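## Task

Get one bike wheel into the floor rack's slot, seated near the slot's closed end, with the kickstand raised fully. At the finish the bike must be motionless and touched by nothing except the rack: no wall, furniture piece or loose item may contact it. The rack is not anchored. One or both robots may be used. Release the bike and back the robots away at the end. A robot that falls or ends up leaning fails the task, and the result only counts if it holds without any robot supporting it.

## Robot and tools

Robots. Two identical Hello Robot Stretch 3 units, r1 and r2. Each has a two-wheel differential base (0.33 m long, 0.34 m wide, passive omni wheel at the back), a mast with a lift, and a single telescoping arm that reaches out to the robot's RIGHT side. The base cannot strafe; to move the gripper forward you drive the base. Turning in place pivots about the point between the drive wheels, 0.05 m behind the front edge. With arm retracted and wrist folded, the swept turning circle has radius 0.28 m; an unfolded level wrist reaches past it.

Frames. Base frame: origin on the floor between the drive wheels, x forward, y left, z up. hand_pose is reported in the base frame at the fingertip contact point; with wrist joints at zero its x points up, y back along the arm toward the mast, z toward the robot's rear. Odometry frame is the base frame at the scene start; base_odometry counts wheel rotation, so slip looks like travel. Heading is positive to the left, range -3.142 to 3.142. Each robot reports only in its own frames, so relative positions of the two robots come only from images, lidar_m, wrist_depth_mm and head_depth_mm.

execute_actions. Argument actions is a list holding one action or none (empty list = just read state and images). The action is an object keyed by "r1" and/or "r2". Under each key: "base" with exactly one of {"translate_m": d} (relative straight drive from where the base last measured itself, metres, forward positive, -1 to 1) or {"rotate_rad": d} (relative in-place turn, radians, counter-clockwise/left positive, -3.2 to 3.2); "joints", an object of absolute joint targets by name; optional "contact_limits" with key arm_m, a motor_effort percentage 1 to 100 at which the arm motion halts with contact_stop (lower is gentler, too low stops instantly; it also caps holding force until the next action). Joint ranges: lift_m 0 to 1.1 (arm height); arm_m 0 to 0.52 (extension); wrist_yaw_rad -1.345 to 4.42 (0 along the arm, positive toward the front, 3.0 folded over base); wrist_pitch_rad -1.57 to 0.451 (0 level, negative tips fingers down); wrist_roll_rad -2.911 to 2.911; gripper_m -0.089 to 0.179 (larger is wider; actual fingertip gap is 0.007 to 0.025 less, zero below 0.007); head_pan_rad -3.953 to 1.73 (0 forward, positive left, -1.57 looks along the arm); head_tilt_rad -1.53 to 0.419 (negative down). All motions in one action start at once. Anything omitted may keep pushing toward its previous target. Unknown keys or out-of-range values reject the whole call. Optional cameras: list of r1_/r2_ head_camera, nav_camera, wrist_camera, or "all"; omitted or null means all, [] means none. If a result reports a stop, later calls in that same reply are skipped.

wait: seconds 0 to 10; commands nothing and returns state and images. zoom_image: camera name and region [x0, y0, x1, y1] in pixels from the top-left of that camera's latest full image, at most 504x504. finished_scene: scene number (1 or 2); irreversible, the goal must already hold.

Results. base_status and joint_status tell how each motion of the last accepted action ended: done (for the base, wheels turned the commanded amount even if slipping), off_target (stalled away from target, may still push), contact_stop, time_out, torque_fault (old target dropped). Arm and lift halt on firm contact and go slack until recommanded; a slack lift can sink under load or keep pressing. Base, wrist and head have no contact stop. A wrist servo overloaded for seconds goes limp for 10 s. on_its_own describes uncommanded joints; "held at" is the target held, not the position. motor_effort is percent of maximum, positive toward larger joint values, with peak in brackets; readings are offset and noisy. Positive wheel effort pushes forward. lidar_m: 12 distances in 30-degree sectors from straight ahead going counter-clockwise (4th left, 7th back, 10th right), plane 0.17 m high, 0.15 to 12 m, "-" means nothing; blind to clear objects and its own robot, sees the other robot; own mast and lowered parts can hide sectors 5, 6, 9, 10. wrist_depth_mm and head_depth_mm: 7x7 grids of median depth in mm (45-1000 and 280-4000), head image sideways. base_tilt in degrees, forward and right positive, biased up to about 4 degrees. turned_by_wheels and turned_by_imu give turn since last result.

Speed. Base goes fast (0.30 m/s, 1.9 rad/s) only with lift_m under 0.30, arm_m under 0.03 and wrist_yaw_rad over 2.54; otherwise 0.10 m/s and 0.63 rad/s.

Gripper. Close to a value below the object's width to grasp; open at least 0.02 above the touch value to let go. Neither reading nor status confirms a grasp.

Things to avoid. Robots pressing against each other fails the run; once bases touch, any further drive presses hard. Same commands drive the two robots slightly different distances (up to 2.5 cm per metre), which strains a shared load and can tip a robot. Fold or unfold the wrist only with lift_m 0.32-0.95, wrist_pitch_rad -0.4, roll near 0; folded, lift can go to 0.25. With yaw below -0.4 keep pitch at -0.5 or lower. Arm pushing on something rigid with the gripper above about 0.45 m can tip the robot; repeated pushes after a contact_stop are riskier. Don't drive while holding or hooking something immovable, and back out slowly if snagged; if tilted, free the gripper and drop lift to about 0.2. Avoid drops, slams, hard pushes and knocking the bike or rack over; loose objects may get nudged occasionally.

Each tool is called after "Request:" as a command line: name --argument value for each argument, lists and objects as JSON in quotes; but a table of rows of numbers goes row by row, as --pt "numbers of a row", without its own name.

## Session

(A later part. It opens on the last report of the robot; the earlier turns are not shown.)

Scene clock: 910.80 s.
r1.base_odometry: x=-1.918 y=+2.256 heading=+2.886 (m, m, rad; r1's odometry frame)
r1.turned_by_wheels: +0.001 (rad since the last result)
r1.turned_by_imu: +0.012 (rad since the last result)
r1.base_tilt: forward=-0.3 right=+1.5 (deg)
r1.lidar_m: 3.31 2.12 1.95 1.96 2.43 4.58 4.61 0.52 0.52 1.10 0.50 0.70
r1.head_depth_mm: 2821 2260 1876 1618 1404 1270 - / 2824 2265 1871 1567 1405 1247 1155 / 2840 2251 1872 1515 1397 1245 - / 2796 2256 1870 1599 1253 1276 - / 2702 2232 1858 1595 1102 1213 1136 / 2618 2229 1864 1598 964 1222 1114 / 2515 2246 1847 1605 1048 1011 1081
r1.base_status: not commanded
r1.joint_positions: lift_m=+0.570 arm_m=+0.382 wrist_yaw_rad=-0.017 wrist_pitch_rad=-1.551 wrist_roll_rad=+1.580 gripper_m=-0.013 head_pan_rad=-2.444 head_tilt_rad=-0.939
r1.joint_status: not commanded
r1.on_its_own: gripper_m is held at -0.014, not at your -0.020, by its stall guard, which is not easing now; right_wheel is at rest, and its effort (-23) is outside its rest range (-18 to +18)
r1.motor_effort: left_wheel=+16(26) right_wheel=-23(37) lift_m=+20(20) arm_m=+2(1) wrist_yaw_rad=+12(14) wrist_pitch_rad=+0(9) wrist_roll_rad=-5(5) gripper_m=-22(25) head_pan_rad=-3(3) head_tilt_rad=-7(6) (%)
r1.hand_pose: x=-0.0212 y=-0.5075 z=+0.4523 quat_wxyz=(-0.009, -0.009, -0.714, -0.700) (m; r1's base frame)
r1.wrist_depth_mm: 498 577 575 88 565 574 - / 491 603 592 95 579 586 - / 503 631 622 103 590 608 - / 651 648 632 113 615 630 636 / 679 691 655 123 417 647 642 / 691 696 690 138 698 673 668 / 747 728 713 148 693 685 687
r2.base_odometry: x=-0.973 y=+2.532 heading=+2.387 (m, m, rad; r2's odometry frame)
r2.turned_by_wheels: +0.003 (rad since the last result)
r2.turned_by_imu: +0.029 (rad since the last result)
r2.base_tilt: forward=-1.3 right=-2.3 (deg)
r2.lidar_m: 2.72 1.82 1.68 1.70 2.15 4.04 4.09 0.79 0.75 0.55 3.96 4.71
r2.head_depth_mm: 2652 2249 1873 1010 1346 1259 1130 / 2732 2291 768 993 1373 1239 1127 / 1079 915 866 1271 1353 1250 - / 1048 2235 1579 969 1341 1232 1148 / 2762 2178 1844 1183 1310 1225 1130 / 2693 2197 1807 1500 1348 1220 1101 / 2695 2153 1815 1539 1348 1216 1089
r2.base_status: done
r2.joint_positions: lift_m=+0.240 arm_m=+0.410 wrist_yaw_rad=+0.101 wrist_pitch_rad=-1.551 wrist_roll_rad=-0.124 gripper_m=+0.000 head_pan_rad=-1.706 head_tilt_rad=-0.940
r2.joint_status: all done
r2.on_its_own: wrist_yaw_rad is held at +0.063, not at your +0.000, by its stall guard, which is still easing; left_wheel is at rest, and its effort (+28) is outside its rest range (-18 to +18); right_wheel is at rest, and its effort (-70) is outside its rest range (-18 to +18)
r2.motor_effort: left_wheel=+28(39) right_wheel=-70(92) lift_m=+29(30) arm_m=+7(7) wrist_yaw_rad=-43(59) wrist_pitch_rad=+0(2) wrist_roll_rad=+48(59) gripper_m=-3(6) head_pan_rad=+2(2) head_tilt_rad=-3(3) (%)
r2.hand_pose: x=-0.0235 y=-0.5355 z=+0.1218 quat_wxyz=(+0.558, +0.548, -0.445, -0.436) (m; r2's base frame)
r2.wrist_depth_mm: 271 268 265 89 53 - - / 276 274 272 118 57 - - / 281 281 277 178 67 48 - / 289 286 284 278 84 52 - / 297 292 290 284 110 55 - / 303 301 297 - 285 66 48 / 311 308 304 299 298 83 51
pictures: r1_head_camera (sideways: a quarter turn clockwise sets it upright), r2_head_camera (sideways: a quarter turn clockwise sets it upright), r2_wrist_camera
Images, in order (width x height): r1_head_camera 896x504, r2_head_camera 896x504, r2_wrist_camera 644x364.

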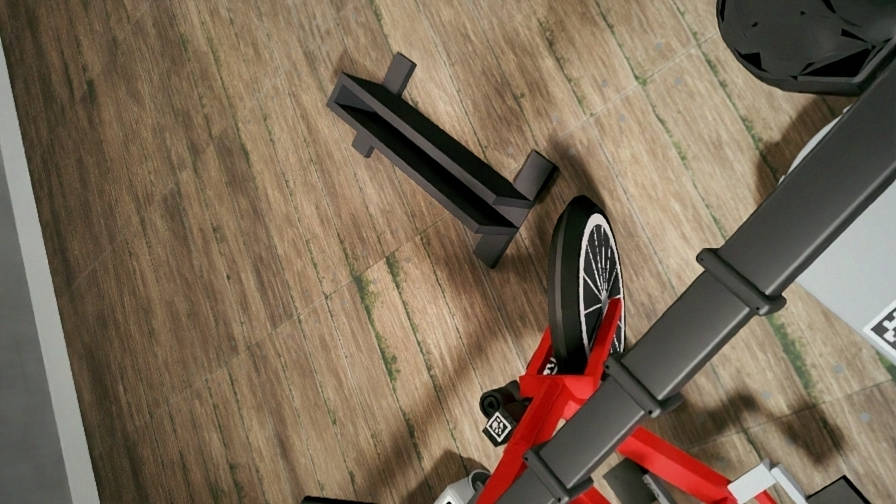

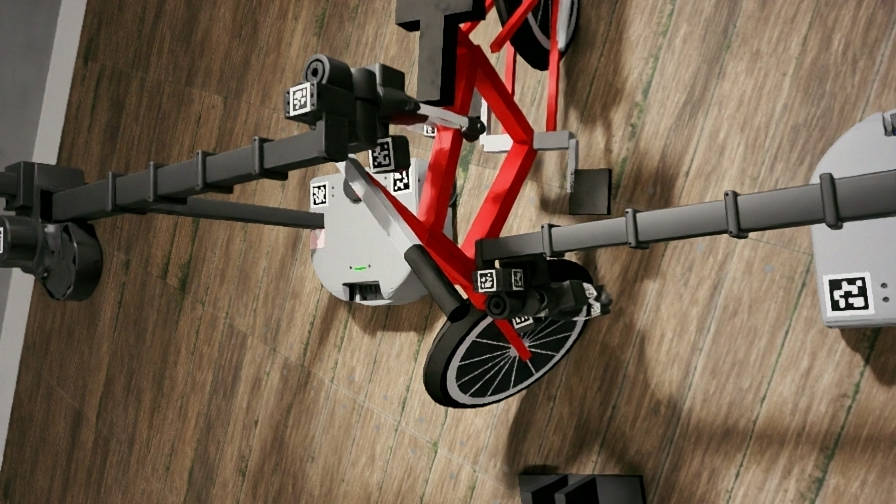

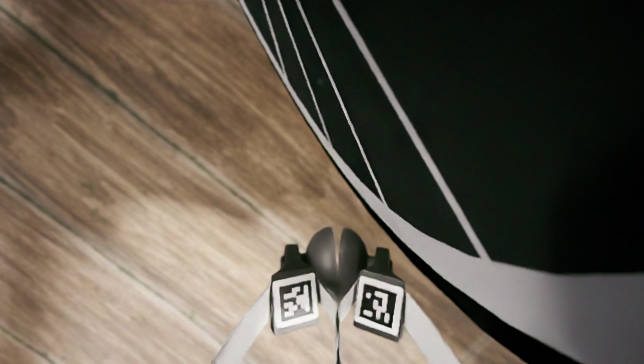

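Request:
execute_actions --actions '[{"r2": {"joints": {"arm_m": 0.355, "wrist_yaw_rad": 0.0, "wrist_roll_rad": 0.0}, "base": {"translate_m": -0.07}}}]' --cameras '["r2_head_camera", "r2_wrist_camera", "r1_head_camera"]'

Scene clock: 927.67 s.
r1.base_odometry: x=-1.918 y=+2.256 heading=+2.885 (m, m, rad; r1's odometry frame)
r1.turned_by_wheels: -0.001 (rad since the last result)
r1.turned_by_imu: -0.003 (rad since the last result)
r1.base_tilt: forward=-0.4 right=+1.4 (deg)
r1.lidar_m: 3.34 2.13 1.95 1.97 2.42 4.57 4.61 0.46 0.48 0.62 0.50 0.72
r1.head_depth_mm: 2815 2265 1881 1598 1407 1274 - / 2807 2230 1868 1570 1404 1243 1157 / 2822 2248 1867 1503 1407 1246 - / 2813 2243 1873 1591 1408 1275 - / 2717 2219 1880 1598 1115 1214 1133 / 2597 2240 1861 1591 973 1223 1113 / 2537 2226 1809 1557 1124 1085 1086
r1.base_status: not commanded
r1.joint_positions: lift_m=+0.570 arm_m=+0.382 wrist_yaw_rad=-0.005 wrist_pitch_rad=-1.538 wrist_roll_rad=+1.580 gripper_m=-0.013 head_pan_rad=-2.444 head_tilt_rad=-0.939
r1.joint_status: not commanded
r1.on_its_own: gripper_m is held at -0.014, not at your -0.020, by its stall guard, which is not easing now
r1.motor_effort: left_wheel=-3(23) right_wheel=+3(35) lift_m=+20(20) arm_m=-2(3) wrist_yaw_rad=+5(11) wrist_pitch_rad=-6(18) wrist_roll_rad=-5(5) gripper_m=-19(21) head_pan_rad=-3(3) head_tilt_rad=-7(6) (%)
r1.hand_pose: x=-0.0215 y=-0.5111 z=+0.4521 quat_wxyz=(-0.005, -0.005, -0.718, -0.696) (m; r1's base frame)
r1.wrist_depth_mm: 152 148 324 89 565 553 - / 156 174 597 96 590 578 - / 477 628 614 104 599 593 - / 492 636 646 113 611 619 619 / 663 655 655 123 413 643 634 / 697 693 680 138 672 662 647 / 738 730 718 122 707 697 681
r2.base_odometry: x=-0.922 y=+2.484 heading=+2.387 (m, m, rad; r2's odometry frame)
r2.turned_by_wheels: +0.000 (rad since the last result)
r2.turned_by_imu: -0.003 (rad since the last result)
r2.base_tilt: forward=-1.5 right=-2.3 (deg)
r2.lidar_m: 2.77 1.84 1.71 1.73 2.19 3.96 4.02 0.77 0.49 0.49 3.89 4.76
r2.head_depth_mm: 2653 2282 1879 938 1243 1257 1130 / 2665 2262 1845 1022 1358 1259 1135 / 2733 2223 760 976 1332 1241 - / 1043 1357 1540 1102 1334 1234 1148 / 1072 2162 1832 1052 1173 1221 1118 / 2707 2183 1832 1201 1333 1230 1102 / 2689 2141 1802 1554 1367 1225 1098
r2.base_status: done
r2.joint_positions: lift_m=+0.240 arm_m=+0.355 wrist_yaw_rad=+0.003 wrist_pitch_rad=-1.550 wrist_roll_rad=-0.105 gripper_m=+0.000 head_pan_rad=-1.706 head_tilt_rad=-0.940
r2.joint_status: wrist_roll_rad off_target (ended at -0.105, target +0.000); the others done
r2.on_its_own: wrist_roll_rad is held at -0.100, not at your +0.000, by its stall guard, which is not easing now
r2.motor_effort: left_wheel=+0(19) right_wheel=+1(56) lift_m=+28(29) arm_m=-6(6) wrist_yaw_rad=-3(41) wrist_pitch_rad=+0(0) wrist_roll_rad=+3(33) gripper_m=-2(3) head_pan_rad=+3(3) head_tilt_rad=-4(4) (%)
r2.hand_pose: x=-0.0217 y=-0.4815 z=+0.1218 quat_wxyz=(+0.532, +0.521, -0.477, -0.468) (m; r2's base frame)
r2.wrist_depth_mm: - 48 65 263 262 257 256 / 278 51 80 268 266 263 262 / 283 72 276 274 272 269 266 / 289 287 282 281 278 274 104 / 295 293 291 284 284 281 97 / 302 299 296 - 287 286 93 / 308 309 303 303 297 292 96
pictures: r1_head_camera (sideways: a quarter turn clockwise sets it upright), r2_head_camera (sideways: a quarter turn clockwise sets it upright), r2_wrist_camera
Images, in order (width x height): r1_head_camera 896x504, r2_head_camera 896x504, r2_wrist_camera 644x364.

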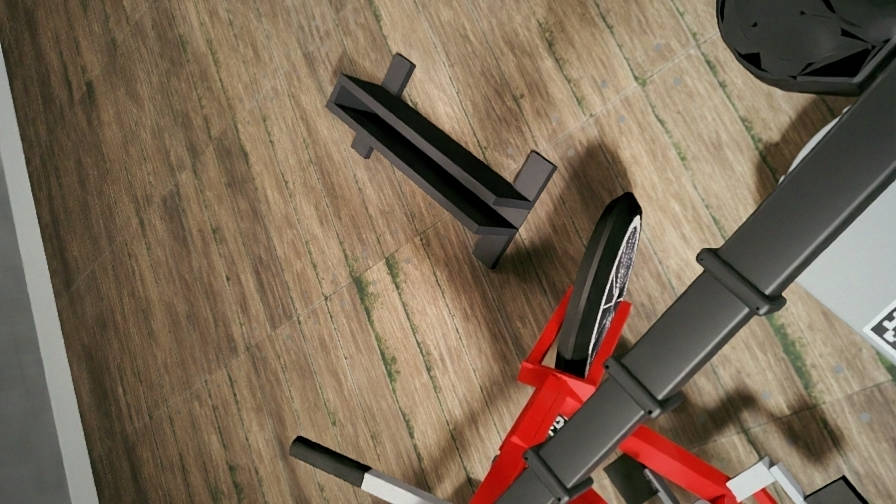

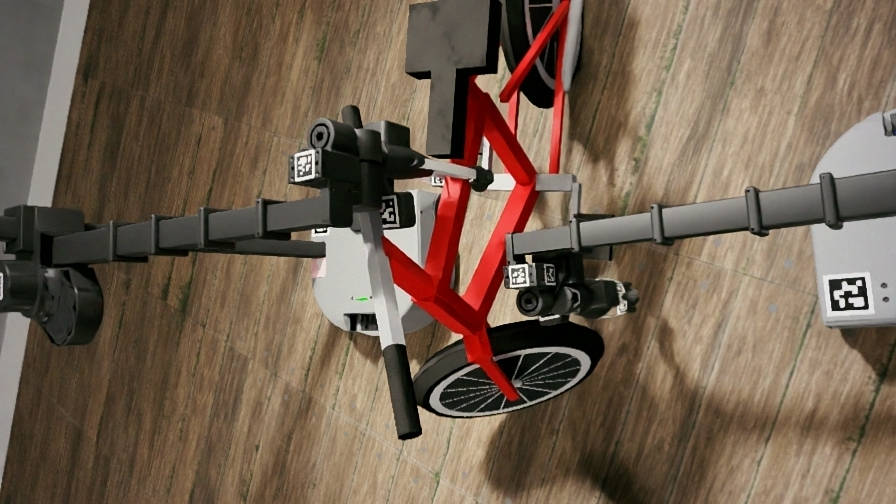

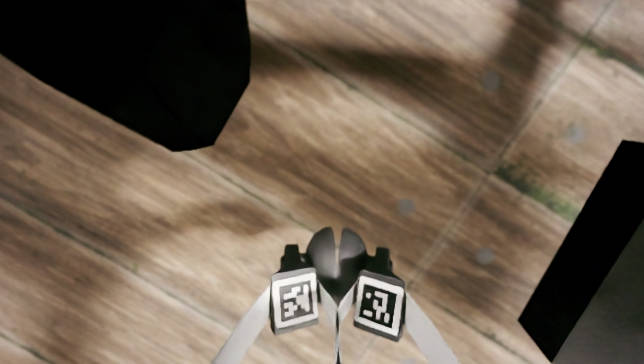

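Request:
execute_actions --actions '[{"r2": {"joints": {"lift_m": 0.86, "wrist_roll_rad": 0.0, "arm_m": 0.3}, "base": {"translate_m": 0.0}}}]' --cameras '[]'

Request:
execute_actions --actions '[{"r2": {"joints": {"wrist_pitch_rad": -1.1, "arm_m": 0.42}, "base": {"translate_m": 0.1}}}]' --cameras '["r2_head_camera", "r2_wrist_camera", "r1_head_camera"]'

Scene clock: 967.03 s.
r1.base_odometry: x=-1.918 y=+2.256 heading=+2.885 (m, m, rad; r1's odometry frame)
r1.turned_by_wheels: +0.000 (rad since the last result)
r1.turned_by_imu: -0.001 (rad since the last result)
r1.base_tilt: forward=-0.4 right=+1.5 (deg)
r1.lidar_m: 3.33 2.12 1.95 1.96 2.42 4.57 4.62 0.46 0.48 0.62 0.50 0.72
r1.head_depth_mm: 2838 2261 1889 1607 1407 1267 - / 2794 2245 1871 1568 1398 1249 1156 / 2790 2226 1869 1506 1404 1251 - / 2807 2231 1863 1604 1400 1277 - / 2687 2226 1861 1604 1111 1218 1134 / 2588 2216 1844 1586 973 1226 1116 / 2532 2228 1811 1562 1121 1085 1082
r1.base_status: not commanded
r1.joint_positions: lift_m=+0.570 arm_m=+0.382 wrist_yaw_rad=-0.005 wrist_pitch_rad=-1.538 wrist_roll_rad=+1.580 gripper_m=-0.013 head_pan_rad=-2.444 head_tilt_rad=-0.939
r1.joint_status: not commanded
r1.on_its_own: gripper_m is held at -0.014, not at your -0.020, by its stall guard, which is not easing now
r1.motor_effort: left_wheel=-2(3) right_wheel=+3(3) lift_m=+20(20) arm_m=-2(2) wrist_yaw_rad=+3(3) wrist_pitch_rad=-6(6) wrist_roll_rad=-5(5) gripper_m=-19(19) head_pan_rad=-3(3) head_tilt_rad=-7(7) (%)
r1.hand_pose: x=-0.0215 y=-0.5111 z=+0.4521 quat_wxyz=(-0.005, -0.005, -0.718, -0.696) (m; r1's base frame)
r1.wrist_depth_mm: 519 581 584 89 564 561 - / 484 609 591 96 575 578 - / 477 622 624 104 601 606 - / 494 645 645 113 613 607 623 / 688 670 662 123 412 631 630 / 710 701 695 137 680 653 647 / 734 714 722 121 687 682 671
r2.base_odometry: x=-0.922 y=+2.484 heading=+2.387 (m, m, rad; r2's odometry frame)
r2.turned_by_wheels: +0.000 (rad since the last result)
r2.turned_by_imu: -0.002 (rad since the last result)
r2.base_tilt: forward=-1.4 right=-2.3 (deg)
r2.lidar_m: 2.77 1.85 1.71 1.73 2.19 3.95 4.02 0.77 0.49 0.49 3.90 4.78
r2.head_depth_mm: 2656 2272 1900 - - - 1107 / 2700 2346 - - 1359 1245 1132 / 2766 - 769 977 1349 1242 1151 / 1046 - 1516 1106 1360 1239 1151 / 1055 2195 - 1085 1313 1224 1128 / 2673 2174 1824 1206 1331 1220 1103 / 2660 2155 1798 1563 1369 1213 1098
r2.base_status: done
r2.joint_positions: lift_m=+0.860 arm_m=+0.300 wrist_yaw_rad=+0.003 wrist_pitch_rad=-1.549 wrist_roll_rad=-0.005 gripper_m=+0.000 head_pan_rad=-1.706 head_tilt_rad=-0.940
r2.joint_status: all done
r2.motor_effort: left_wheel=+0(0) right_wheel=+0(1) lift_m=+31(30) arm_m=-5(6) wrist_yaw_rad=-3(4) wrist_pitch_rad=+0(1) wrist_roll_rad=+3(2) gripper_m=-2(2) head_pan_rad=+3(2) head_tilt_rad=-3(3) (%)
r2.hand_pose: x=-0.0217 y=-0.4268 z=+0.7417 quat_wxyz=(+0.507, +0.497, -0.503, -0.493) (m; r2's base frame)
r2.wrist_depth_mm: 853 842 844 180 194 239 167 / 758 159 168 632 612 387 333 / 910 892 871 880 860 868 547 / 918 928 902 881 887 873 854 / 921 938 936 904 897 912 883 / 949 938 938 - 914 912 900 / - 968 956 - - 929 918
pictures: none
No camera images: the call's "cameras" was empty. Leave "cameras" out to get every camera's image.

Scene clock: 969.17 s.
r1.base_odometry: x=-1.918 y=+2.256 heading=+2.885 (m, m, rad; r1's odometry frame)
r1.turned_by_wheels: +0.000 (rad since the last result)
r1.turned_by_imu: +0.000 (rad since the last result)
r1.base_tilt: forward=-0.5 right=+1.5 (deg)
r1.lidar_m: 3.33 2.12 1.95 1.97 2.42 4.58 4.60 0.46 0.48 0.62 0.50 0.72
r1.head_depth_mm: 2831 2243 1878 1610 1412 1271 - / 2809 2251 1861 1576 1400 1249 1157 / 2799 2242 1872 1504 1404 1248 - / 2768 2222 1870 1606 1407 1276 - / 2698 2233 1867 1594 1117 1214 1132 / 2606 2104 1824 1596 974 1220 1119 / 2472 593 1765 1528 1127 1081 1083
r1.base_status: not commanded
r1.joint_positions: lift_m=+0.570 arm_m=+0.382 wrist_yaw_rad=-0.005 wrist_pitch_rad=-1.538 wrist_roll_rad=+1.580 gripper_m=-0.013 head_pan_rad=-2.444 head_tilt_rad=-0.939
r1.joint_status: not commanded
r1.on_its_own: gripper_m is held at -0.014, not at your -0.020, by its stall guard, which is not easing now
r1.motor_effort: left_wheel=-2(3) right_wheel=+3(3) lift_m=+20(20) arm_m=-2(2) wrist_yaw_rad=+4(3) wrist_pitch_rad=-6(6) wrist_roll_rad=-5(5) gripper_m=-20(18) head_pan_rad=-3(3) head_tilt_rad=-6(7) (%)
r1.hand_pose: x=-0.0215 y=-0.5111 z=+0.4521 quat_wxyz=(-0.005, -0.005, -0.718, -0.696) (m; r1's base frame)
r1.wrist_depth_mm: 491 584 575 89 561 554 - / 486 608 595 96 578 580 - / 520 625 616 104 595 594 - / 649 648 633 113 610 622 620 / 678 676 666 123 413 635 627 / 697 705 697 138 678 655 650 / 738 713 718 122 684 680 679
r2.base_odometry: x=-0.995 y=+2.553 heading=+2.387 (m, m, rad; r2's odometry frame)
r2.turned_by_wheels: +0.000 (rad since the last result)
r2.turned_by_imu: -0.001 (rad since the last result)
r2.base_tilt: forward=-1.4 right=-2.2 (deg)
r2.lidar_m: 2.71 1.81 1.67 1.69 2.13 4.07 4.09 0.80 0.52 0.53 3.98 4.67
r2.head_depth_mm: 2649 2277 1941 - - - 1108 / 2719 2374 - - 1352 1247 1121 / 1073 1767 1558 1131 1343 1244 1154 / - 2091 1638 1071 1338 1230 1137 / 2868 - 1786 1180 1320 1225 1126 / 2723 2167 1849 1557 1372 1230 1096 / 2646 2154 1791 1546 1311 1220 1101
r2.base_status: done
r2.joint_positions: lift_m=+0.860 arm_m=+0.420 wrist_yaw_rad=+0.002 wrist_pitch_rad=-1.108 wrist_roll_rad=-0.004 gripper_m=+0.000 head_pan_rad=-1.706 head_tilt_rad=-0.940
r2.joint_status: all done
r2.motor_effort: left_wheel=+0(3) right_wheel=+1(4) lift_m=+31(31) arm_m=+7(9) wrist_yaw_rad=-2(3) wrist_pitch_rad=+3(3) wrist_roll_rad=+3(3) gripper_m=-2(2) head_pan_rad=+1(2) head_tilt_rad=-4(4) (%)
r2.hand_pose: x=-0.0214 y=-0.6574 z=+0.7583 quat_wxyz=(+0.603, +0.373, -0.599, -0.371) (m; r2's base frame)
r2.wrist_depth_mm: - - - - - - - / - - - - 882 - - / - - - - 836 - - / 982 974 958 960 870 934 932 / 937 915 886 787 898 900 886 / 861 866 887 - 857 668 852 / 839 844 823 816 647 304 382
pictures: r1_head_camera (sideways: a quarter turn clockwise sets it upright), r2_head_camera (sideways: a quarter turn clockwise sets it upright), r2_wrist_camera
Images, in order (width x height): r1_head_camera 896x504, r2_head_camera 896x504, r2_wrist_camera 644x364.

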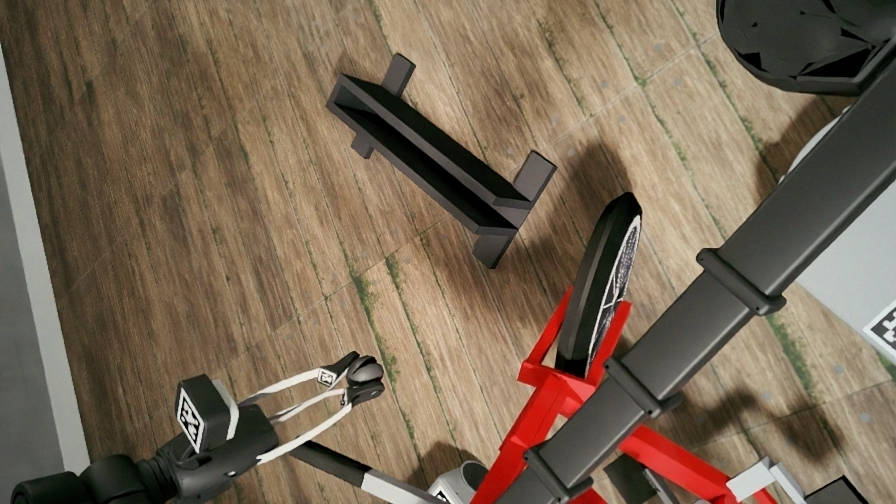

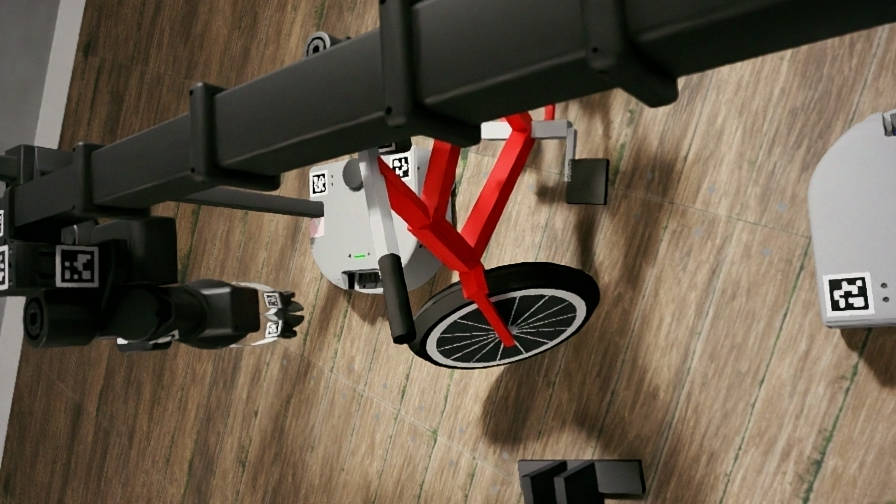

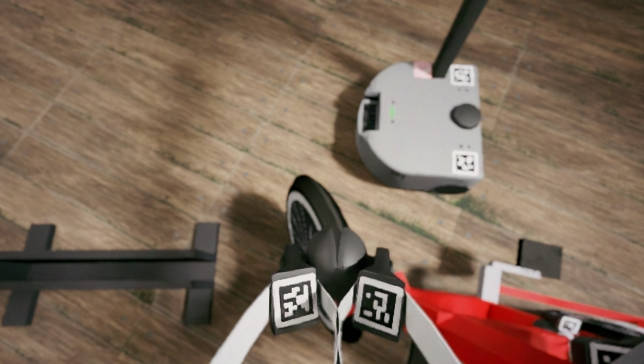

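Request:
execute_actions --actions '[{"r2": {"joints": {"wrist_pitch_rad": -1.55, "arm_m": 0.45, "lift_m": 0.77}, "base": {"translate_m": -0.03}}}]' --cameras '["r2_head_camera", "r2_wrist_camera", "r1_head_camera"]'

Scene clock: 991.93 s.
r1.base_odometry: x=-1.918 y=+2.256 heading=+2.885 (m, m, rad; r1's odometry frame)
r1.turned_by_wheels: +0.000 (rad since the last result)
r1.turned_by_imu: +0.000 (rad since the last result)
r1.base_tilt: forward=-0.4 right=+1.5 (deg)
r1.lidar_m: 3.33 2.12 1.95 1.97 2.42 4.57 4.63 0.46 0.48 0.62 0.50 0.72
r1.head_depth_mm: 2816 2277 1863 1603 1407 1266 - / 2814 2256 1877 1574 1406 1249 1156 / 2796 2232 1869 1507 1401 1248 - / 2784 2235 1870 1604 1396 1273 - / 2697 2241 1851 1585 1117 1208 1134 / 2611 2232 1779 1587 977 1224 1113 / 2534 576 674 1523 1124 1087 1085
r1.base_status: not commanded
r1.joint_positions: lift_m=+0.570 arm_m=+0.382 wrist_yaw_rad=-0.005 wrist_pitch_rad=-1.538 wrist_roll_rad=+1.580 gripper_m=-0.013 head_pan_rad=-2.444 head_tilt_rad=-0.939
r1.joint_status: not commanded
r1.on_its_own: gripper_m is held at -0.014, not at your -0.020, by its stall guard, which is not easing now
r1.motor_effort: left_wheel=-3(3) right_wheel=+3(3) lift_m=+20(20) arm_m=-2(2) wrist_yaw_rad=+4(3) wrist_pitch_rad=-6(6) wrist_roll_rad=-5(5) gripper_m=-19(19) head_pan_rad=-3(3) head_tilt_rad=-7(7) (%)
r1.hand_pose: x=-0.0215 y=-0.5111 z=+0.4521 quat_wxyz=(-0.005, -0.005, -0.718, -0.696) (m; r1's base frame)
r1.wrist_depth_mm: 483 591 573 90 565 562 - / 481 604 597 96 581 581 - / 495 644 617 104 602 598 - / 657 643 647 113 614 609 619 / 675 658 665 123 413 644 634 / 693 704 693 138 673 669 655 / 740 734 723 122 693 688 681
r2.base_odometry: x=-0.973 y=+2.532 heading=+2.387 (m, m, rad; r2's odometry frame)
r2.turned_by_wheels: +0.000 (rad since the last result)
r2.turned_by_imu: -0.001 (rad since the last result)
r2.base_tilt: forward=-1.4 right=-2.3 (deg)
r2.lidar_m: 2.72 1.82 1.68 1.71 2.15 4.04 4.10 0.79 0.51 0.53 3.94 4.71
r2.head_depth_mm: 2672 2259 1894 989 1286 - - / 2775 2254 776 938 - - 1124 / 1070 926 - 1136 1351 1238 1157 / 1050 - 1576 1060 1370 1239 1149 / 2724 2151 1770 1141 1267 1235 1131 / 2722 2190 1826 1526 1376 1219 1108 / 2666 2165 1807 1566 1343 1222 1091
r2.base_status: done
r2.joint_positions: lift_m=+0.770 arm_m=+0.450 wrist_yaw_rad=+0.002 wrist_pitch_rad=-1.545 wrist_roll_rad=-0.004 gripper_m=+0.000 head_pan_rad=-1.706 head_tilt_rad=-0.940
r2.joint_status: all done
r2.motor_effort: left_wheel=+0(3) right_wheel=+0(5) lift_m=+18(30) arm_m=+6(6) wrist_yaw_rad=-2(2) wrist_pitch_rad=-2(3) wrist_roll_rad=+2(2) gripper_m=-3(2) head_pan_rad=+2(2) head_tilt_rad=-4(3) (%)
r2.hand_pose: x=-0.0217 y=-0.5771 z=+0.6523 quat_wxyz=(+0.508, +0.495, -0.505, -0.492) (m; r2's base frame)
r2.wrist_depth_mm: 774 787 767 754 756 742 736 / 794 780 771 484 768 750 747 / 795 795 800 460 471 775 762 / 830 816 803 797 278 230 318 / 849 844 837 827 813 203 158 / 867 853 853 - 826 839 142 / 905 874 862 - - 828 117
pictures: r1_head_camera (sideways: a quarter turn clockwise sets it upright), r2_head_camera (sideways: a quarter turn clockwise sets it upright), r2_wrist_camera
Images, in order (width x height): r1_head_camera 896x504, r2_head_camera 896x504, r2_wrist_camera 644x364.

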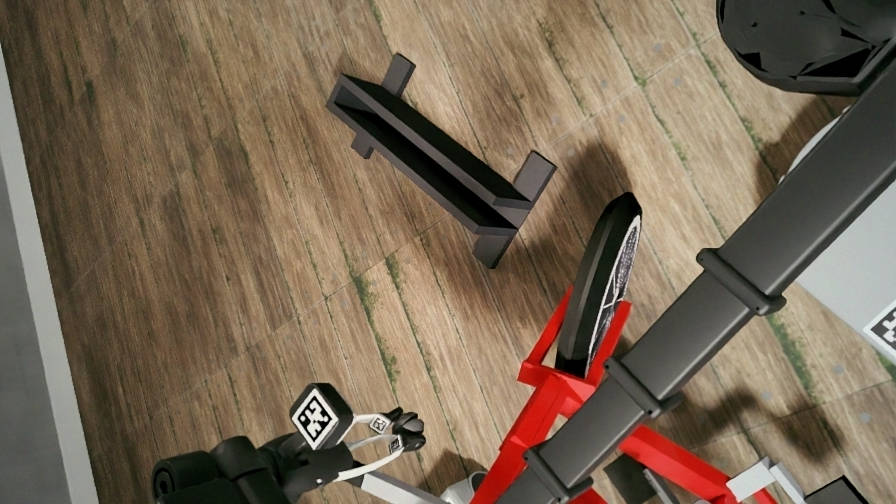

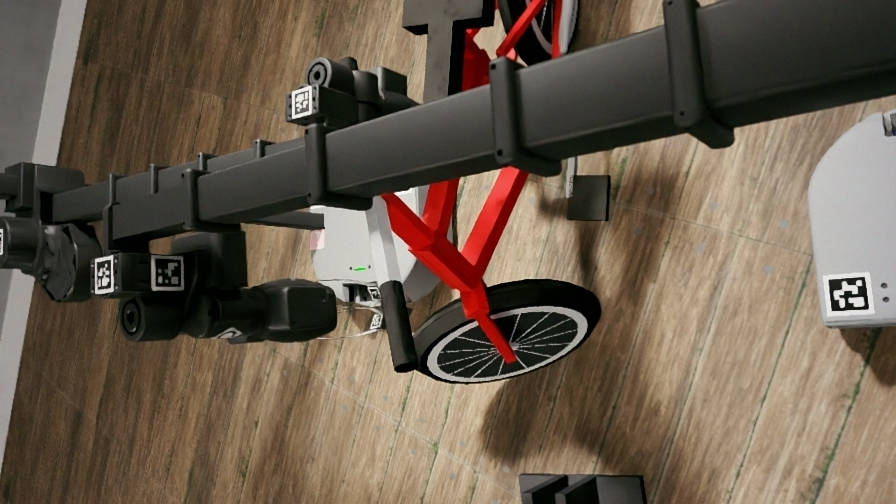

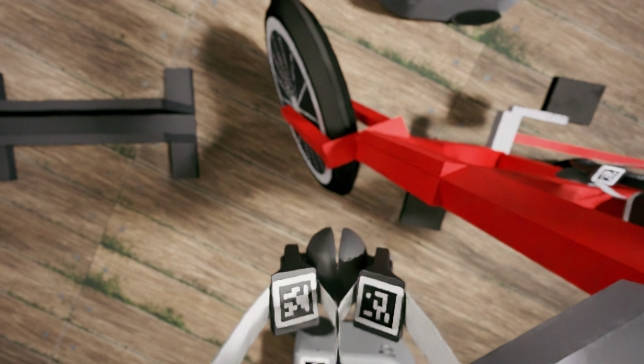

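Request:
execute_actions --actions '[{"r2": {"joints": {"arm_m": 0.32, "lift_m": 0.74}, "base": {"translate_m": -0.05}}}]' --cameras '["r2_head_camera", "r2_wrist_camera", "r1_head_camera"]'

Scene clock: 999.23 s.
r1.base_odometry: x=-1.918 y=+2.256 heading=+2.885 (m, m, rad; r1's odometry frame)
r1.turned_by_wheels: +0.000 (rad since the last result)
r1.turned_by_imu: +0.000 (rad since the last result)
r1.base_tilt: forward=-0.4 right=+1.4 (deg)
r1.lidar_m: 3.32 2.12 1.95 1.97 2.43 4.59 4.63 0.57 0.54 0.62 0.51 0.71
r1.head_depth_mm: 2862 2251 1872 1615 1408 1269 - / 2819 2256 1862 1574 1406 1251 1156 / 2835 2242 1865 1506 1406 1245 - / 2798 2230 1873 1598 1238 1274 - / 2705 2220 1874 1606 1122 1220 1135 / 2588 2218 1853 1604 1011 1222 1119 / 2555 2225 1856 1588 1127 1187 1099
r1.base_status: not commanded
r1.joint_positions: lift_m=+0.570 arm_m=+0.382 wrist_yaw_rad=+0.001 wrist_pitch_rad=-1.437 wrist_roll_rad=+1.569 gripper_m=-0.010 head_pan_rad=-2.444 head_tilt_rad=-0.939
r1.joint_status: not commanded
r1.on_its_own: gripper_m is held at -0.011, not at your -0.020, by its stall guard, which is not easing now; wrist_pitch_rad is at rest, and its effort (-54) is outside its rest range (-20 to +32)
r1.motor_effort: left_wheel=+2(4) right_wheel=-2(5) lift_m=+20(20) arm_m=-4(4) wrist_yaw_rad=-1(3) wrist_pitch_rad=-54(60) wrist_roll_rad=+0(5) gripper_m=-26(26) head_pan_rad=-3(3) head_tilt_rad=-6(8) (%)
r1.hand_pose: x=-0.0215 y=-0.5373 z=+0.4518 quat_wxyz=(+0.001, +0.001, -0.752, -0.659) (m; r1's base frame)
r1.wrist_depth_mm: 489 575 602 90 541 545 516 / 494 570 625 96 554 552 534 / 522 573 658 105 577 567 - / 577 674 655 115 390 596 567 / 771 713 698 127 623 599 585 / 792 756 730 144 437 509 604 / 835 803 745 152 666 640 613
r2.base_odometry: x=-0.937 y=+2.498 heading=+2.387 (m, m, rad; r2's odometry frame)
r2.turned_by_wheels: +0.000 (rad since the last result)
r2.turned_by_imu: +0.000 (rad since the last result)
r2.base_tilt: forward=-1.4 right=-2.2 (deg)
r2.lidar_m: 2.76 1.84 1.70 1.72 2.18 3.98 4.02 0.72 0.47 0.47 0.69 4.76
r2.head_depth_mm: 2668 2277 1896 924 1205 1289 - / 2674 2241 1840 943 - - - / 2679 2210 - 1481 1342 1238 1151 / 1049 2207 - 921 1333 1237 1142 / 2557 2190 1832 1533 1230 1231 1120 / 2678 2197 1820 1578 1310 1223 1098 / 2696 2140 1823 1555 1363 1211 1094
r2.base_status: done
r2.joint_positions: lift_m=+0.740 arm_m=+0.321 wrist_yaw_rad=+0.002 wrist_pitch_rad=-1.525 wrist_roll_rad=-0.004 gripper_m=+0.000 head_pan_rad=-1.706 head_tilt_rad=-0.940
r2.joint_status: all done
r2.motor_effort: left_wheel=+3(6) right_wheel=-7(14) lift_m=+19(21) arm_m=-8(10) wrist_yaw_rad=-2(2) wrist_pitch_rad=-9(15) wrist_roll_rad=+2(2) gripper_m=-4(3) head_pan_rad=+2(2) head_tilt_rad=-4(3) (%)
r2.hand_pose: x=-0.0217 y=-0.4533 z=+0.6219 quat_wxyz=(+0.513, +0.490, -0.509, -0.487) (m; r2's base frame)
r2.wrist_depth_mm: 761 751 408 728 725 724 118 / 684 736 751 365 194 133 100 / 795 776 776 773 760 553 97 / 790 802 780 769 760 755 92 / 799 805 790 789 786 106 94 / 816 816 818 - 785 96 789 / 857 832 822 - 108 97 785
pictures: r1_head_camera (sideways: a quarter turn clockwise sets it upright), r2_head_camera (sideways: a quarter turn clockwise sets it upright), r2_wrist_camera
Images, in order (width x height): r1_head_camera 896x504, r2_head_camera 896x504, r2_wrist_camera 644x364.

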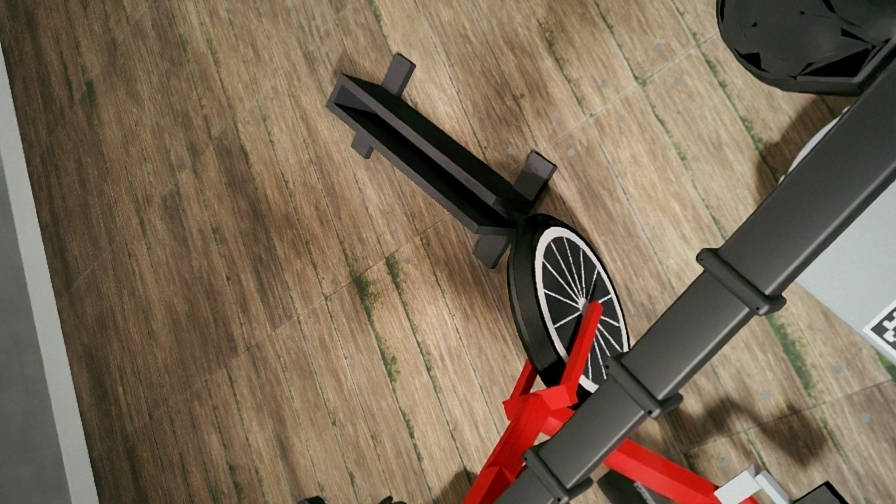

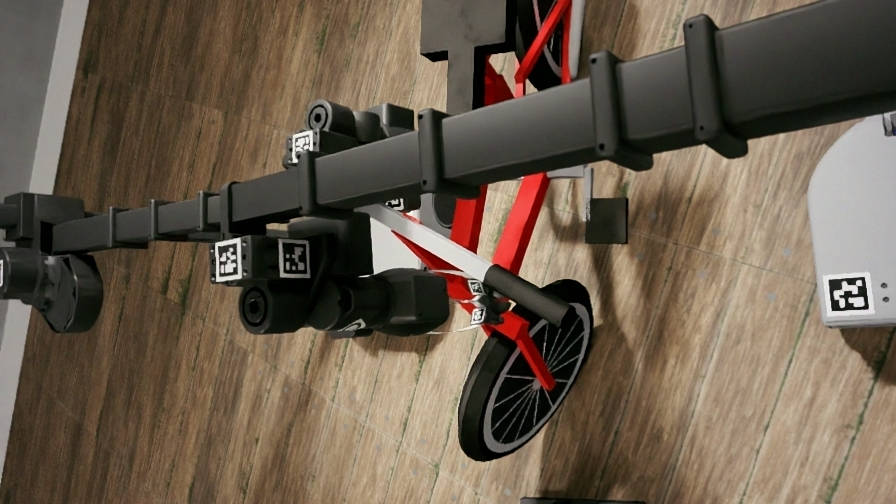

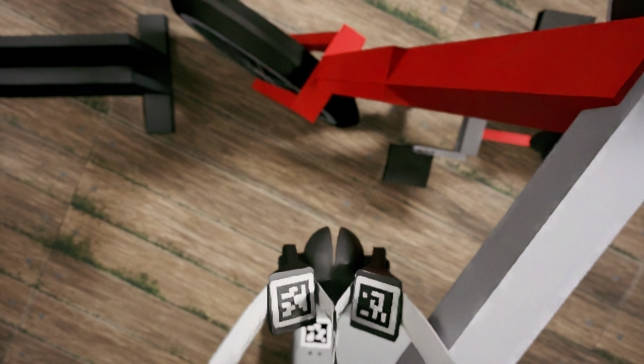

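Request:
execute_actions --actions '[{"r1": {"joints": {"arm_m": 0.35}}, "r2": {"joints": {"arm_m": 0.31}, "base": {"translate_m": -0.09}}}]' --cameras '["r2_head_camera", "r2_wrist_camera", "r1_head_camera"]'

Scene clock: 1007.70 s.
r1.base_odometry: x=-1.918 y=+2.256 heading=+2.885 (m, m, rad; r1's odometry frame)
r1.turned_by_wheels: +0.000 (rad since the last result)
r1.turned_by_imu: -0.001 (rad since the last result)
r1.base_tilt: forward=-0.5 right=+1.4 (deg)
r1.lidar_m: 3.31 2.12 1.95 1.97 2.42 4.58 4.61 0.69 0.45 1.07 0.49 0.66
r1.head_depth_mm: 2824 2244 1881 1614 1400 1268 - / 2822 2267 1883 1571 1404 1250 1157 / 2784 2257 1864 1512 1403 1253 - / 2805 2228 1861 1594 1367 1276 - / 2683 2239 1857 1599 1143 1212 1137 / 2613 2240 1863 1599 940 1219 1118 / 2531 2228 1846 1600 969 1088 1086
r1.base_status: not commanded
r1.joint_positions: lift_m=+0.570 arm_m=+0.350 wrist_yaw_rad=+0.004 wrist_pitch_rad=-1.531 wrist_roll_rad=+1.561 gripper_m=-0.010 head_pan_rad=-2.444 head_tilt_rad=-0.939
r1.joint_status: all done
r1.on_its_own: gripper_m is held at -0.011, not at your -0.020, by its stall guard, which is not easing now
r1.motor_effort: left_wheel=+0(2) right_wheel=-1(3) lift_m=+18(20) arm_m=-4(10) wrist_yaw_rad=-4(6) wrist_pitch_rad=-10(65) wrist_roll_rad=+4(5) gripper_m=-19(26) head_pan_rad=-3(3) head_tilt_rad=-7(7) (%)
r1.hand_pose: x=-0.0216 y=-0.4812 z=+0.4520 quat_wxyz=(+0.005, +0.005, -0.721, -0.693) (m; r1's base frame)
r1.wrist_depth_mm: 600 596 584 85 570 555 - / 505 611 608 92 577 572 - / 502 633 411 100 595 597 - / 497 656 643 109 616 624 - / 651 680 666 120 430 637 629 / 723 706 699 136 693 658 663 / 736 744 721 144 687 681 664
r2.base_odometry: x=-0.871 y=+2.436 heading=+2.387 (m, m, rad; r2's odometry frame)
r2.turned_by_wheels: +0.000 (rad since the last result)
r2.turned_by_imu: -0.001 (rad since the last result)
r2.base_tilt: forward=-1.4 right=-2.3 (deg)
r2.lidar_m: 2.82 1.87 1.74 1.76 2.22 3.89 3.97 0.79 0.67 0.64 0.63 4.84
r2.head_depth_mm: 2610 2312 1898 1114 1340 1285 - / 2629 2289 1891 955 - - - / 2715 2256 - 1305 1352 1245 1145 / 1156 2171 - 969 1315 1232 1148 / 1030 2126 1582 1085 1357 1225 1119 / 2594 2183 1829 1545 1296 1223 1094 / 2715 2165 1811 1560 1187 1223 1089
r2.base_status: done
r2.joint_positions: lift_m=+0.740 arm_m=+0.310 wrist_yaw_rad=+0.002 wrist_pitch_rad=-1.544 wrist_roll_rad=-0.004 gripper_m=+0.000 head_pan_rad=-1.706 head_tilt_rad=-0.940
r2.joint_status: all done
r2.motor_effort: left_wheel=+0(2) right_wheel=+1(13) lift_m=+20(20) arm_m=-6(9) wrist_yaw_rad=-2(2) wrist_pitch_rad=-2(10) wrist_roll_rad=+2(2) gripper_m=-2(3) head_pan_rad=+2(2) head_tilt_rad=-3(3) (%)
r2.hand_pose: x=-0.0217 y=-0.4380 z=+0.6222 quat_wxyz=(+0.508, +0.495, -0.505, -0.492) (m; r2's base frame)
r2.wrist_depth_mm: 712 720 396 394 254 94 238 / 712 457 537 743 473 98 430 / 784 769 763 756 561 102 555 / 807 788 795 777 770 104 754 / 827 796 805 778 777 108 763 / 845 816 808 - 826 114 779 / 861 847 828 - - 120 803
pictures: r1_head_camera (sideways: a quarter turn clockwise sets it upright), r2_head_camera (sideways: a quarter turn clockwise sets it upright), r2_wrist_camera
Images, in order (width x height): r1_head_camera 896x504, r2_head_camera 896x504, r2_wrist_camera 644x364.

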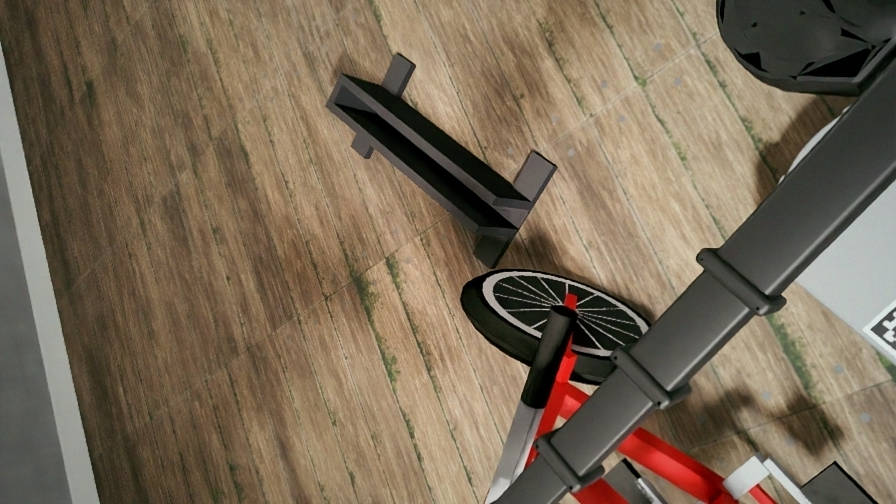

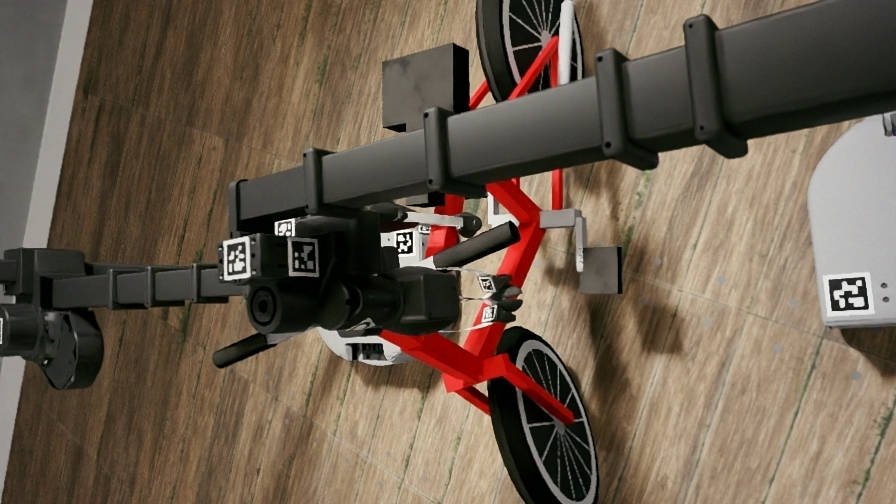

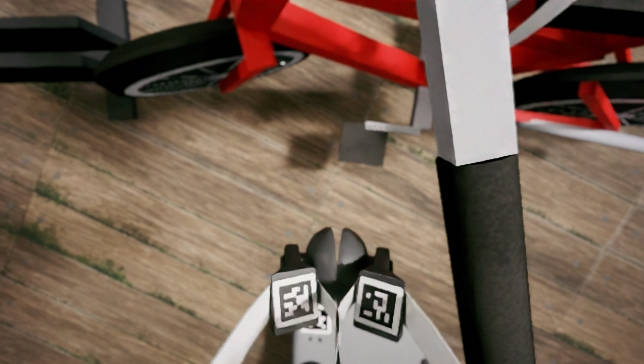

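Request:
execute_actions --actions '[{"r2": {"joints": {"lift_m": 0.34, "wrist_roll_rad": 1.57, "gripper_m": 0.17}, "base": {"translate_m": 0.66}}, "r1": {"joints": {"arm_m": 0.365}}}]' --cameras '["r1_head_camera"]'

Request:
execute_actions --actions '[{"r2": {"joints": {"arm_m": 0.49}}}]' --cameras '["r2_wrist_camera", "r2_head_camera"]'

Scene clock: 1039.43 s.
r1.base_odometry: x=-1.918 y=+2.256 heading=+2.885 (m, m, rad; r1's odometry frame)
r1.turned_by_wheels: +0.000 (rad since the last result)
r1.turned_by_imu: -0.001 (rad since the last result)
r1.base_tilt: forward=-0.4 right=+1.5 (deg)
r1.lidar_m: 3.34 2.12 1.95 1.97 2.43 4.57 4.62 3.07 0.43 2.82 0.50 0.66
r1.head_depth_mm: 2821 2259 1874 1610 1403 1271 - / 2830 2245 1884 1578 1399 1238 1156 / 2821 2255 1864 1500 1400 1249 - / 2831 2235 1740 1598 1410 1270 - / 2722 2239 1784 1598 1163 1194 1138 / 2598 2109 1620 1562 982 1224 1113 / 2481 1477 1734 1556 988 1092 1087
r1.base_status: not commanded
r1.joint_positions: lift_m=+0.570 arm_m=+0.365 wrist_yaw_rad=+0.003 wrist_pitch_rad=-1.527 wrist_roll_rad=+1.562 gripper_m=-0.010 head_pan_rad=-2.444 head_tilt_rad=-0.939
r1.joint_status: all done
r1.on_its_own: gripper_m is held at -0.011, not at your -0.020, by its stall guard, which is not easing now
r1.motor_effort: left_wheel=+1(1) right_wheel=-2(2) lift_m=+19(18) arm_m=+2(2) wrist_yaw_rad=-4(4) wrist_pitch_rad=-12(12) wrist_roll_rad=+3(3) gripper_m=-19(21) head_pan_rad=-3(3) head_tilt_rad=-7(7) (%)
r1.hand_pose: x=-0.0216 y=-0.4967 z=+0.4520 quat_wxyz=(+0.004, +0.004, -0.722, -0.692) (m; r1's base frame)
r1.wrist_depth_mm: 600 598 574 86 561 555 - / 617 616 597 93 582 572 - / 644 635 414 101 602 591 - / 663 655 648 110 618 617 - / 688 674 656 120 422 633 621 / 717 712 693 135 665 661 642 / 724 732 719 145 683 678 681
r2.base_odometry: x=-1.352 y=+2.889 heading=+2.387 (m, m, rad; r2's odometry frame)
r2.turned_by_wheels: +0.000 (rad since the last result)
r2.turned_by_imu: -0.004 (rad since the last result)
r2.base_tilt: forward=-1.4 right=-2.3 (deg)
r2.lidar_m: 2.39 1.60 1.48 1.50 1.89 4.01 4.57 1.15 0.57 3.30 4.22 4.22
r2.head_depth_mm: 2770 2304 1627 1512 1155 1246 1125 / 2880 2226 1854 1588 1327 1248 1136 / 2778 2241 1851 1604 1381 1241 - / 2799 2211 1860 1603 1328 1227 1143 / 2747 2176 1847 1579 1315 1229 1117 / 2689 2205 1816 1564 1299 1221 1096 / 2700 2184 1802 1541 1273 1218 1097
r2.base_status: done
r2.joint_positions: lift_m=+0.340 arm_m=+0.310 wrist_yaw_rad=+0.002 wrist_pitch_rad=-1.545 wrist_roll_rad=+1.564 gripper_m=+0.170 head_pan_rad=-1.706 head_tilt_rad=-0.940
r2.joint_status: all done
r2.motor_effort: left_wheel=+0(3) right_wheel=+0(4) lift_m=+18(17) arm_m=-6(5) wrist_yaw_rad=-2(2) wrist_pitch_rad=-2(2) wrist_roll_rad=+3(2) gripper_m=+0(84) head_pan_rad=+2(2) head_tilt_rad=-4(3) (%)
r2.hand_pose: x=-0.0216 y=-0.4377 z=+0.2223 quat_wxyz=(+0.003, +0.003, -0.716, -0.698) (m; r2's base frame)
r2.wrist_depth_mm: 221 279 358 359 354 349 347 / 221 277 353 369 364 358 355 / 256 278 378 372 367 363 364 / 256 278 384 380 378 373 368 / 268 260 394 391 384 378 - / 266 - 402 399 392 389 - / 267 293 411 408 403 396 -
pictures: r1_head_camera (sideways: a quarter turn clockwise sets it upright)
Images, in order (width x height): r1_head_camera 896x504.

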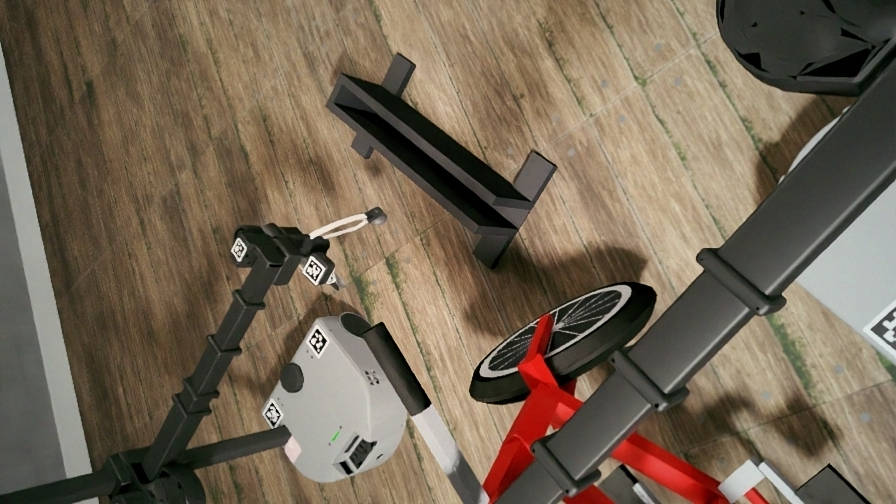

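Scene clock: 1042.00 s.
r1.base_odometry: x=-1.918 y=+2.256 heading=+2.885 (m, m, rad; r1's odometry frame)
r1.turned_by_wheels: +0.000 (rad since the last result)
r1.turned_by_imu: +0.000 (rad since the last result)
r1.base_tilt: forward=-0.4 right=+1.4 (deg)
r1.lidar_m: 3.34 2.12 1.95 1.96 2.42 4.58 4.62 3.09 0.43 2.83 0.50 0.66
r1.head_depth_mm: 2828 2255 1888 1602 1404 1273 - / 2847 2257 1878 1563 1404 1247 1153 / 2808 2242 1211 1488 1398 1244 - / 2825 2222 1790 1592 1397 1280 - / 2701 2231 1778 1598 1166 1192 1132 / 2588 2104 1630 1559 981 1222 1116 / 2486 1477 1716 1557 986 1093 1083
r1.base_status: not commanded
r1.joint_positions: lift_m=+0.570 arm_m=+0.365 wrist_yaw_rad=+0.003 wrist_pitch_rad=-1.527 wrist_roll_rad=+1.562 gripper_m=-0.010 head_pan_rad=-2.444 head_tilt_rad=-0.939
r1.joint_status: not commanded
r1.on_its_own: gripper_m is held at -0.011, not at your -0.020, by its stall guard, which is not easing now
r1.motor_effort: left_wheel=+2(1) right_wheel=-2(1) lift_m=+19(19) arm_m=+2(2) wrist_yaw_rad=-3(3) wrist_pitch_rad=-12(11) wrist_roll_rad=+3(3) gripper_m=-19(20) head_pan_rad=-3(3) head_tilt_rad=-7(7) (%)
r1.hand_pose: x=-0.0216 y=-0.4967 z=+0.4520 quat_wxyz=(+0.004, +0.004, -0.722, -0.692) (m; r1's base frame)
r1.wrist_depth_mm: 595 587 582 86 561 566 - / 629 617 597 93 586 575 - / 648 632 409 101 594 601 - / 666 659 632 110 612 622 - / 683 672 661 120 429 639 629 / 715 702 700 136 677 655 653 / 748 739 723 145 713 679 684
r2.base_odometry: x=-1.352 y=+2.889 heading=+2.387 (m, m, rad; r2's odometry frame)
r2.turned_by_wheels: +0.000 (rad since the last result)
r2.turned_by_imu: +0.000 (rad since the last result)
r2.base_tilt: forward=-1.4 right=-2.3 (deg)
r2.lidar_m: 2.40 1.60 1.48 1.50 1.89 4.04 4.57 1.14 0.57 3.32 4.22 4.23
r2.head_depth_mm: 2801 2276 1623 1496 1150 1263 1125 / 2826 2237 1871 1614 1333 1252 1129 / 2814 2235 1863 1609 1398 1255 - / 2750 2241 1838 1598 1336 1235 1144 / 2736 2194 1822 1574 1306 1234 1123 / 2698 2155 1823 1566 1304 1222 1100 / 2661 2148 1821 1562 1275 1219 1089
r2.base_status: not commanded
r2.joint_positions: lift_m=+0.340 arm_m=+0.490 wrist_yaw_rad=+0.002 wrist_pitch_rad=-1.545 wrist_roll_rad=+1.565 gripper_m=+0.170 head_pan_rad=-1.706 head_tilt_rad=-0.940
r2.joint_status: all done
r2.motor_effort: left_wheel=+0(0) right_wheel=+1(0) lift_m=+18(18) arm_m=+7(7) wrist_yaw_rad=-1(2) wrist_pitch_rad=-2(2) wrist_roll_rad=+3(3) gripper_m=+0(1) head_pan_rad=+2(2) head_tilt_rad=-4(3) (%)
r2.hand_pose: x=-0.0216 y=-0.6168 z=+0.2223 quat_wxyz=(+0.003, +0.002, -0.716, -0.698) (m; r2's base frame)
r2.wrist_depth_mm: 370 366 258 355 353 349 348 / 380 376 255 345 358 355 355 / 381 380 254 368 367 367 359 / 393 391 302 377 377 370 366 / 405 400 299 383 388 379 374 / 415 - 297 392 389 389 381 / 422 415 295 403 405 396 -
pictures: r2_head_camera (sideways: a quarter turn clockwise sets it upright), r2_wrist_camera
Images, in order (width x height): r2_head_camera 896x504, r2_wrist_camera 644x364.

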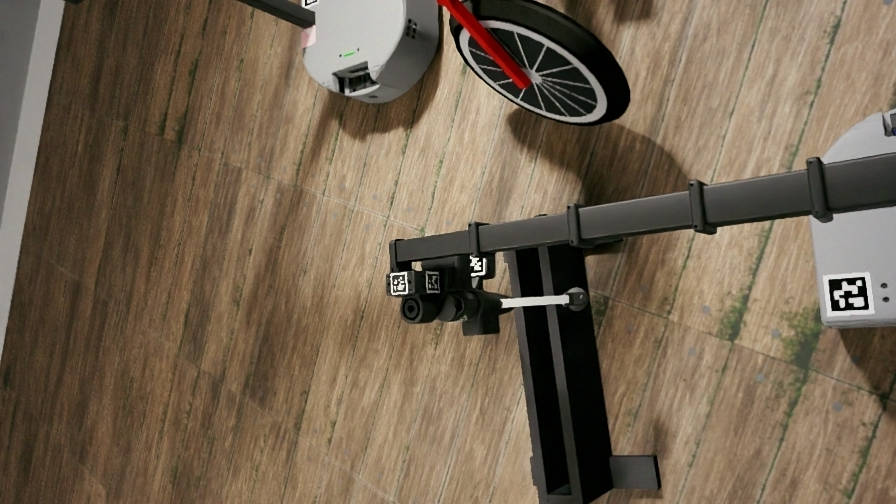

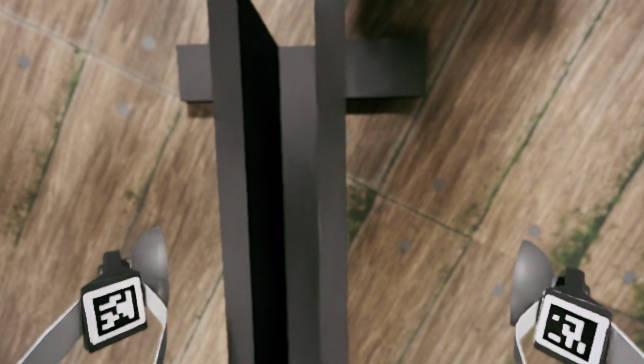

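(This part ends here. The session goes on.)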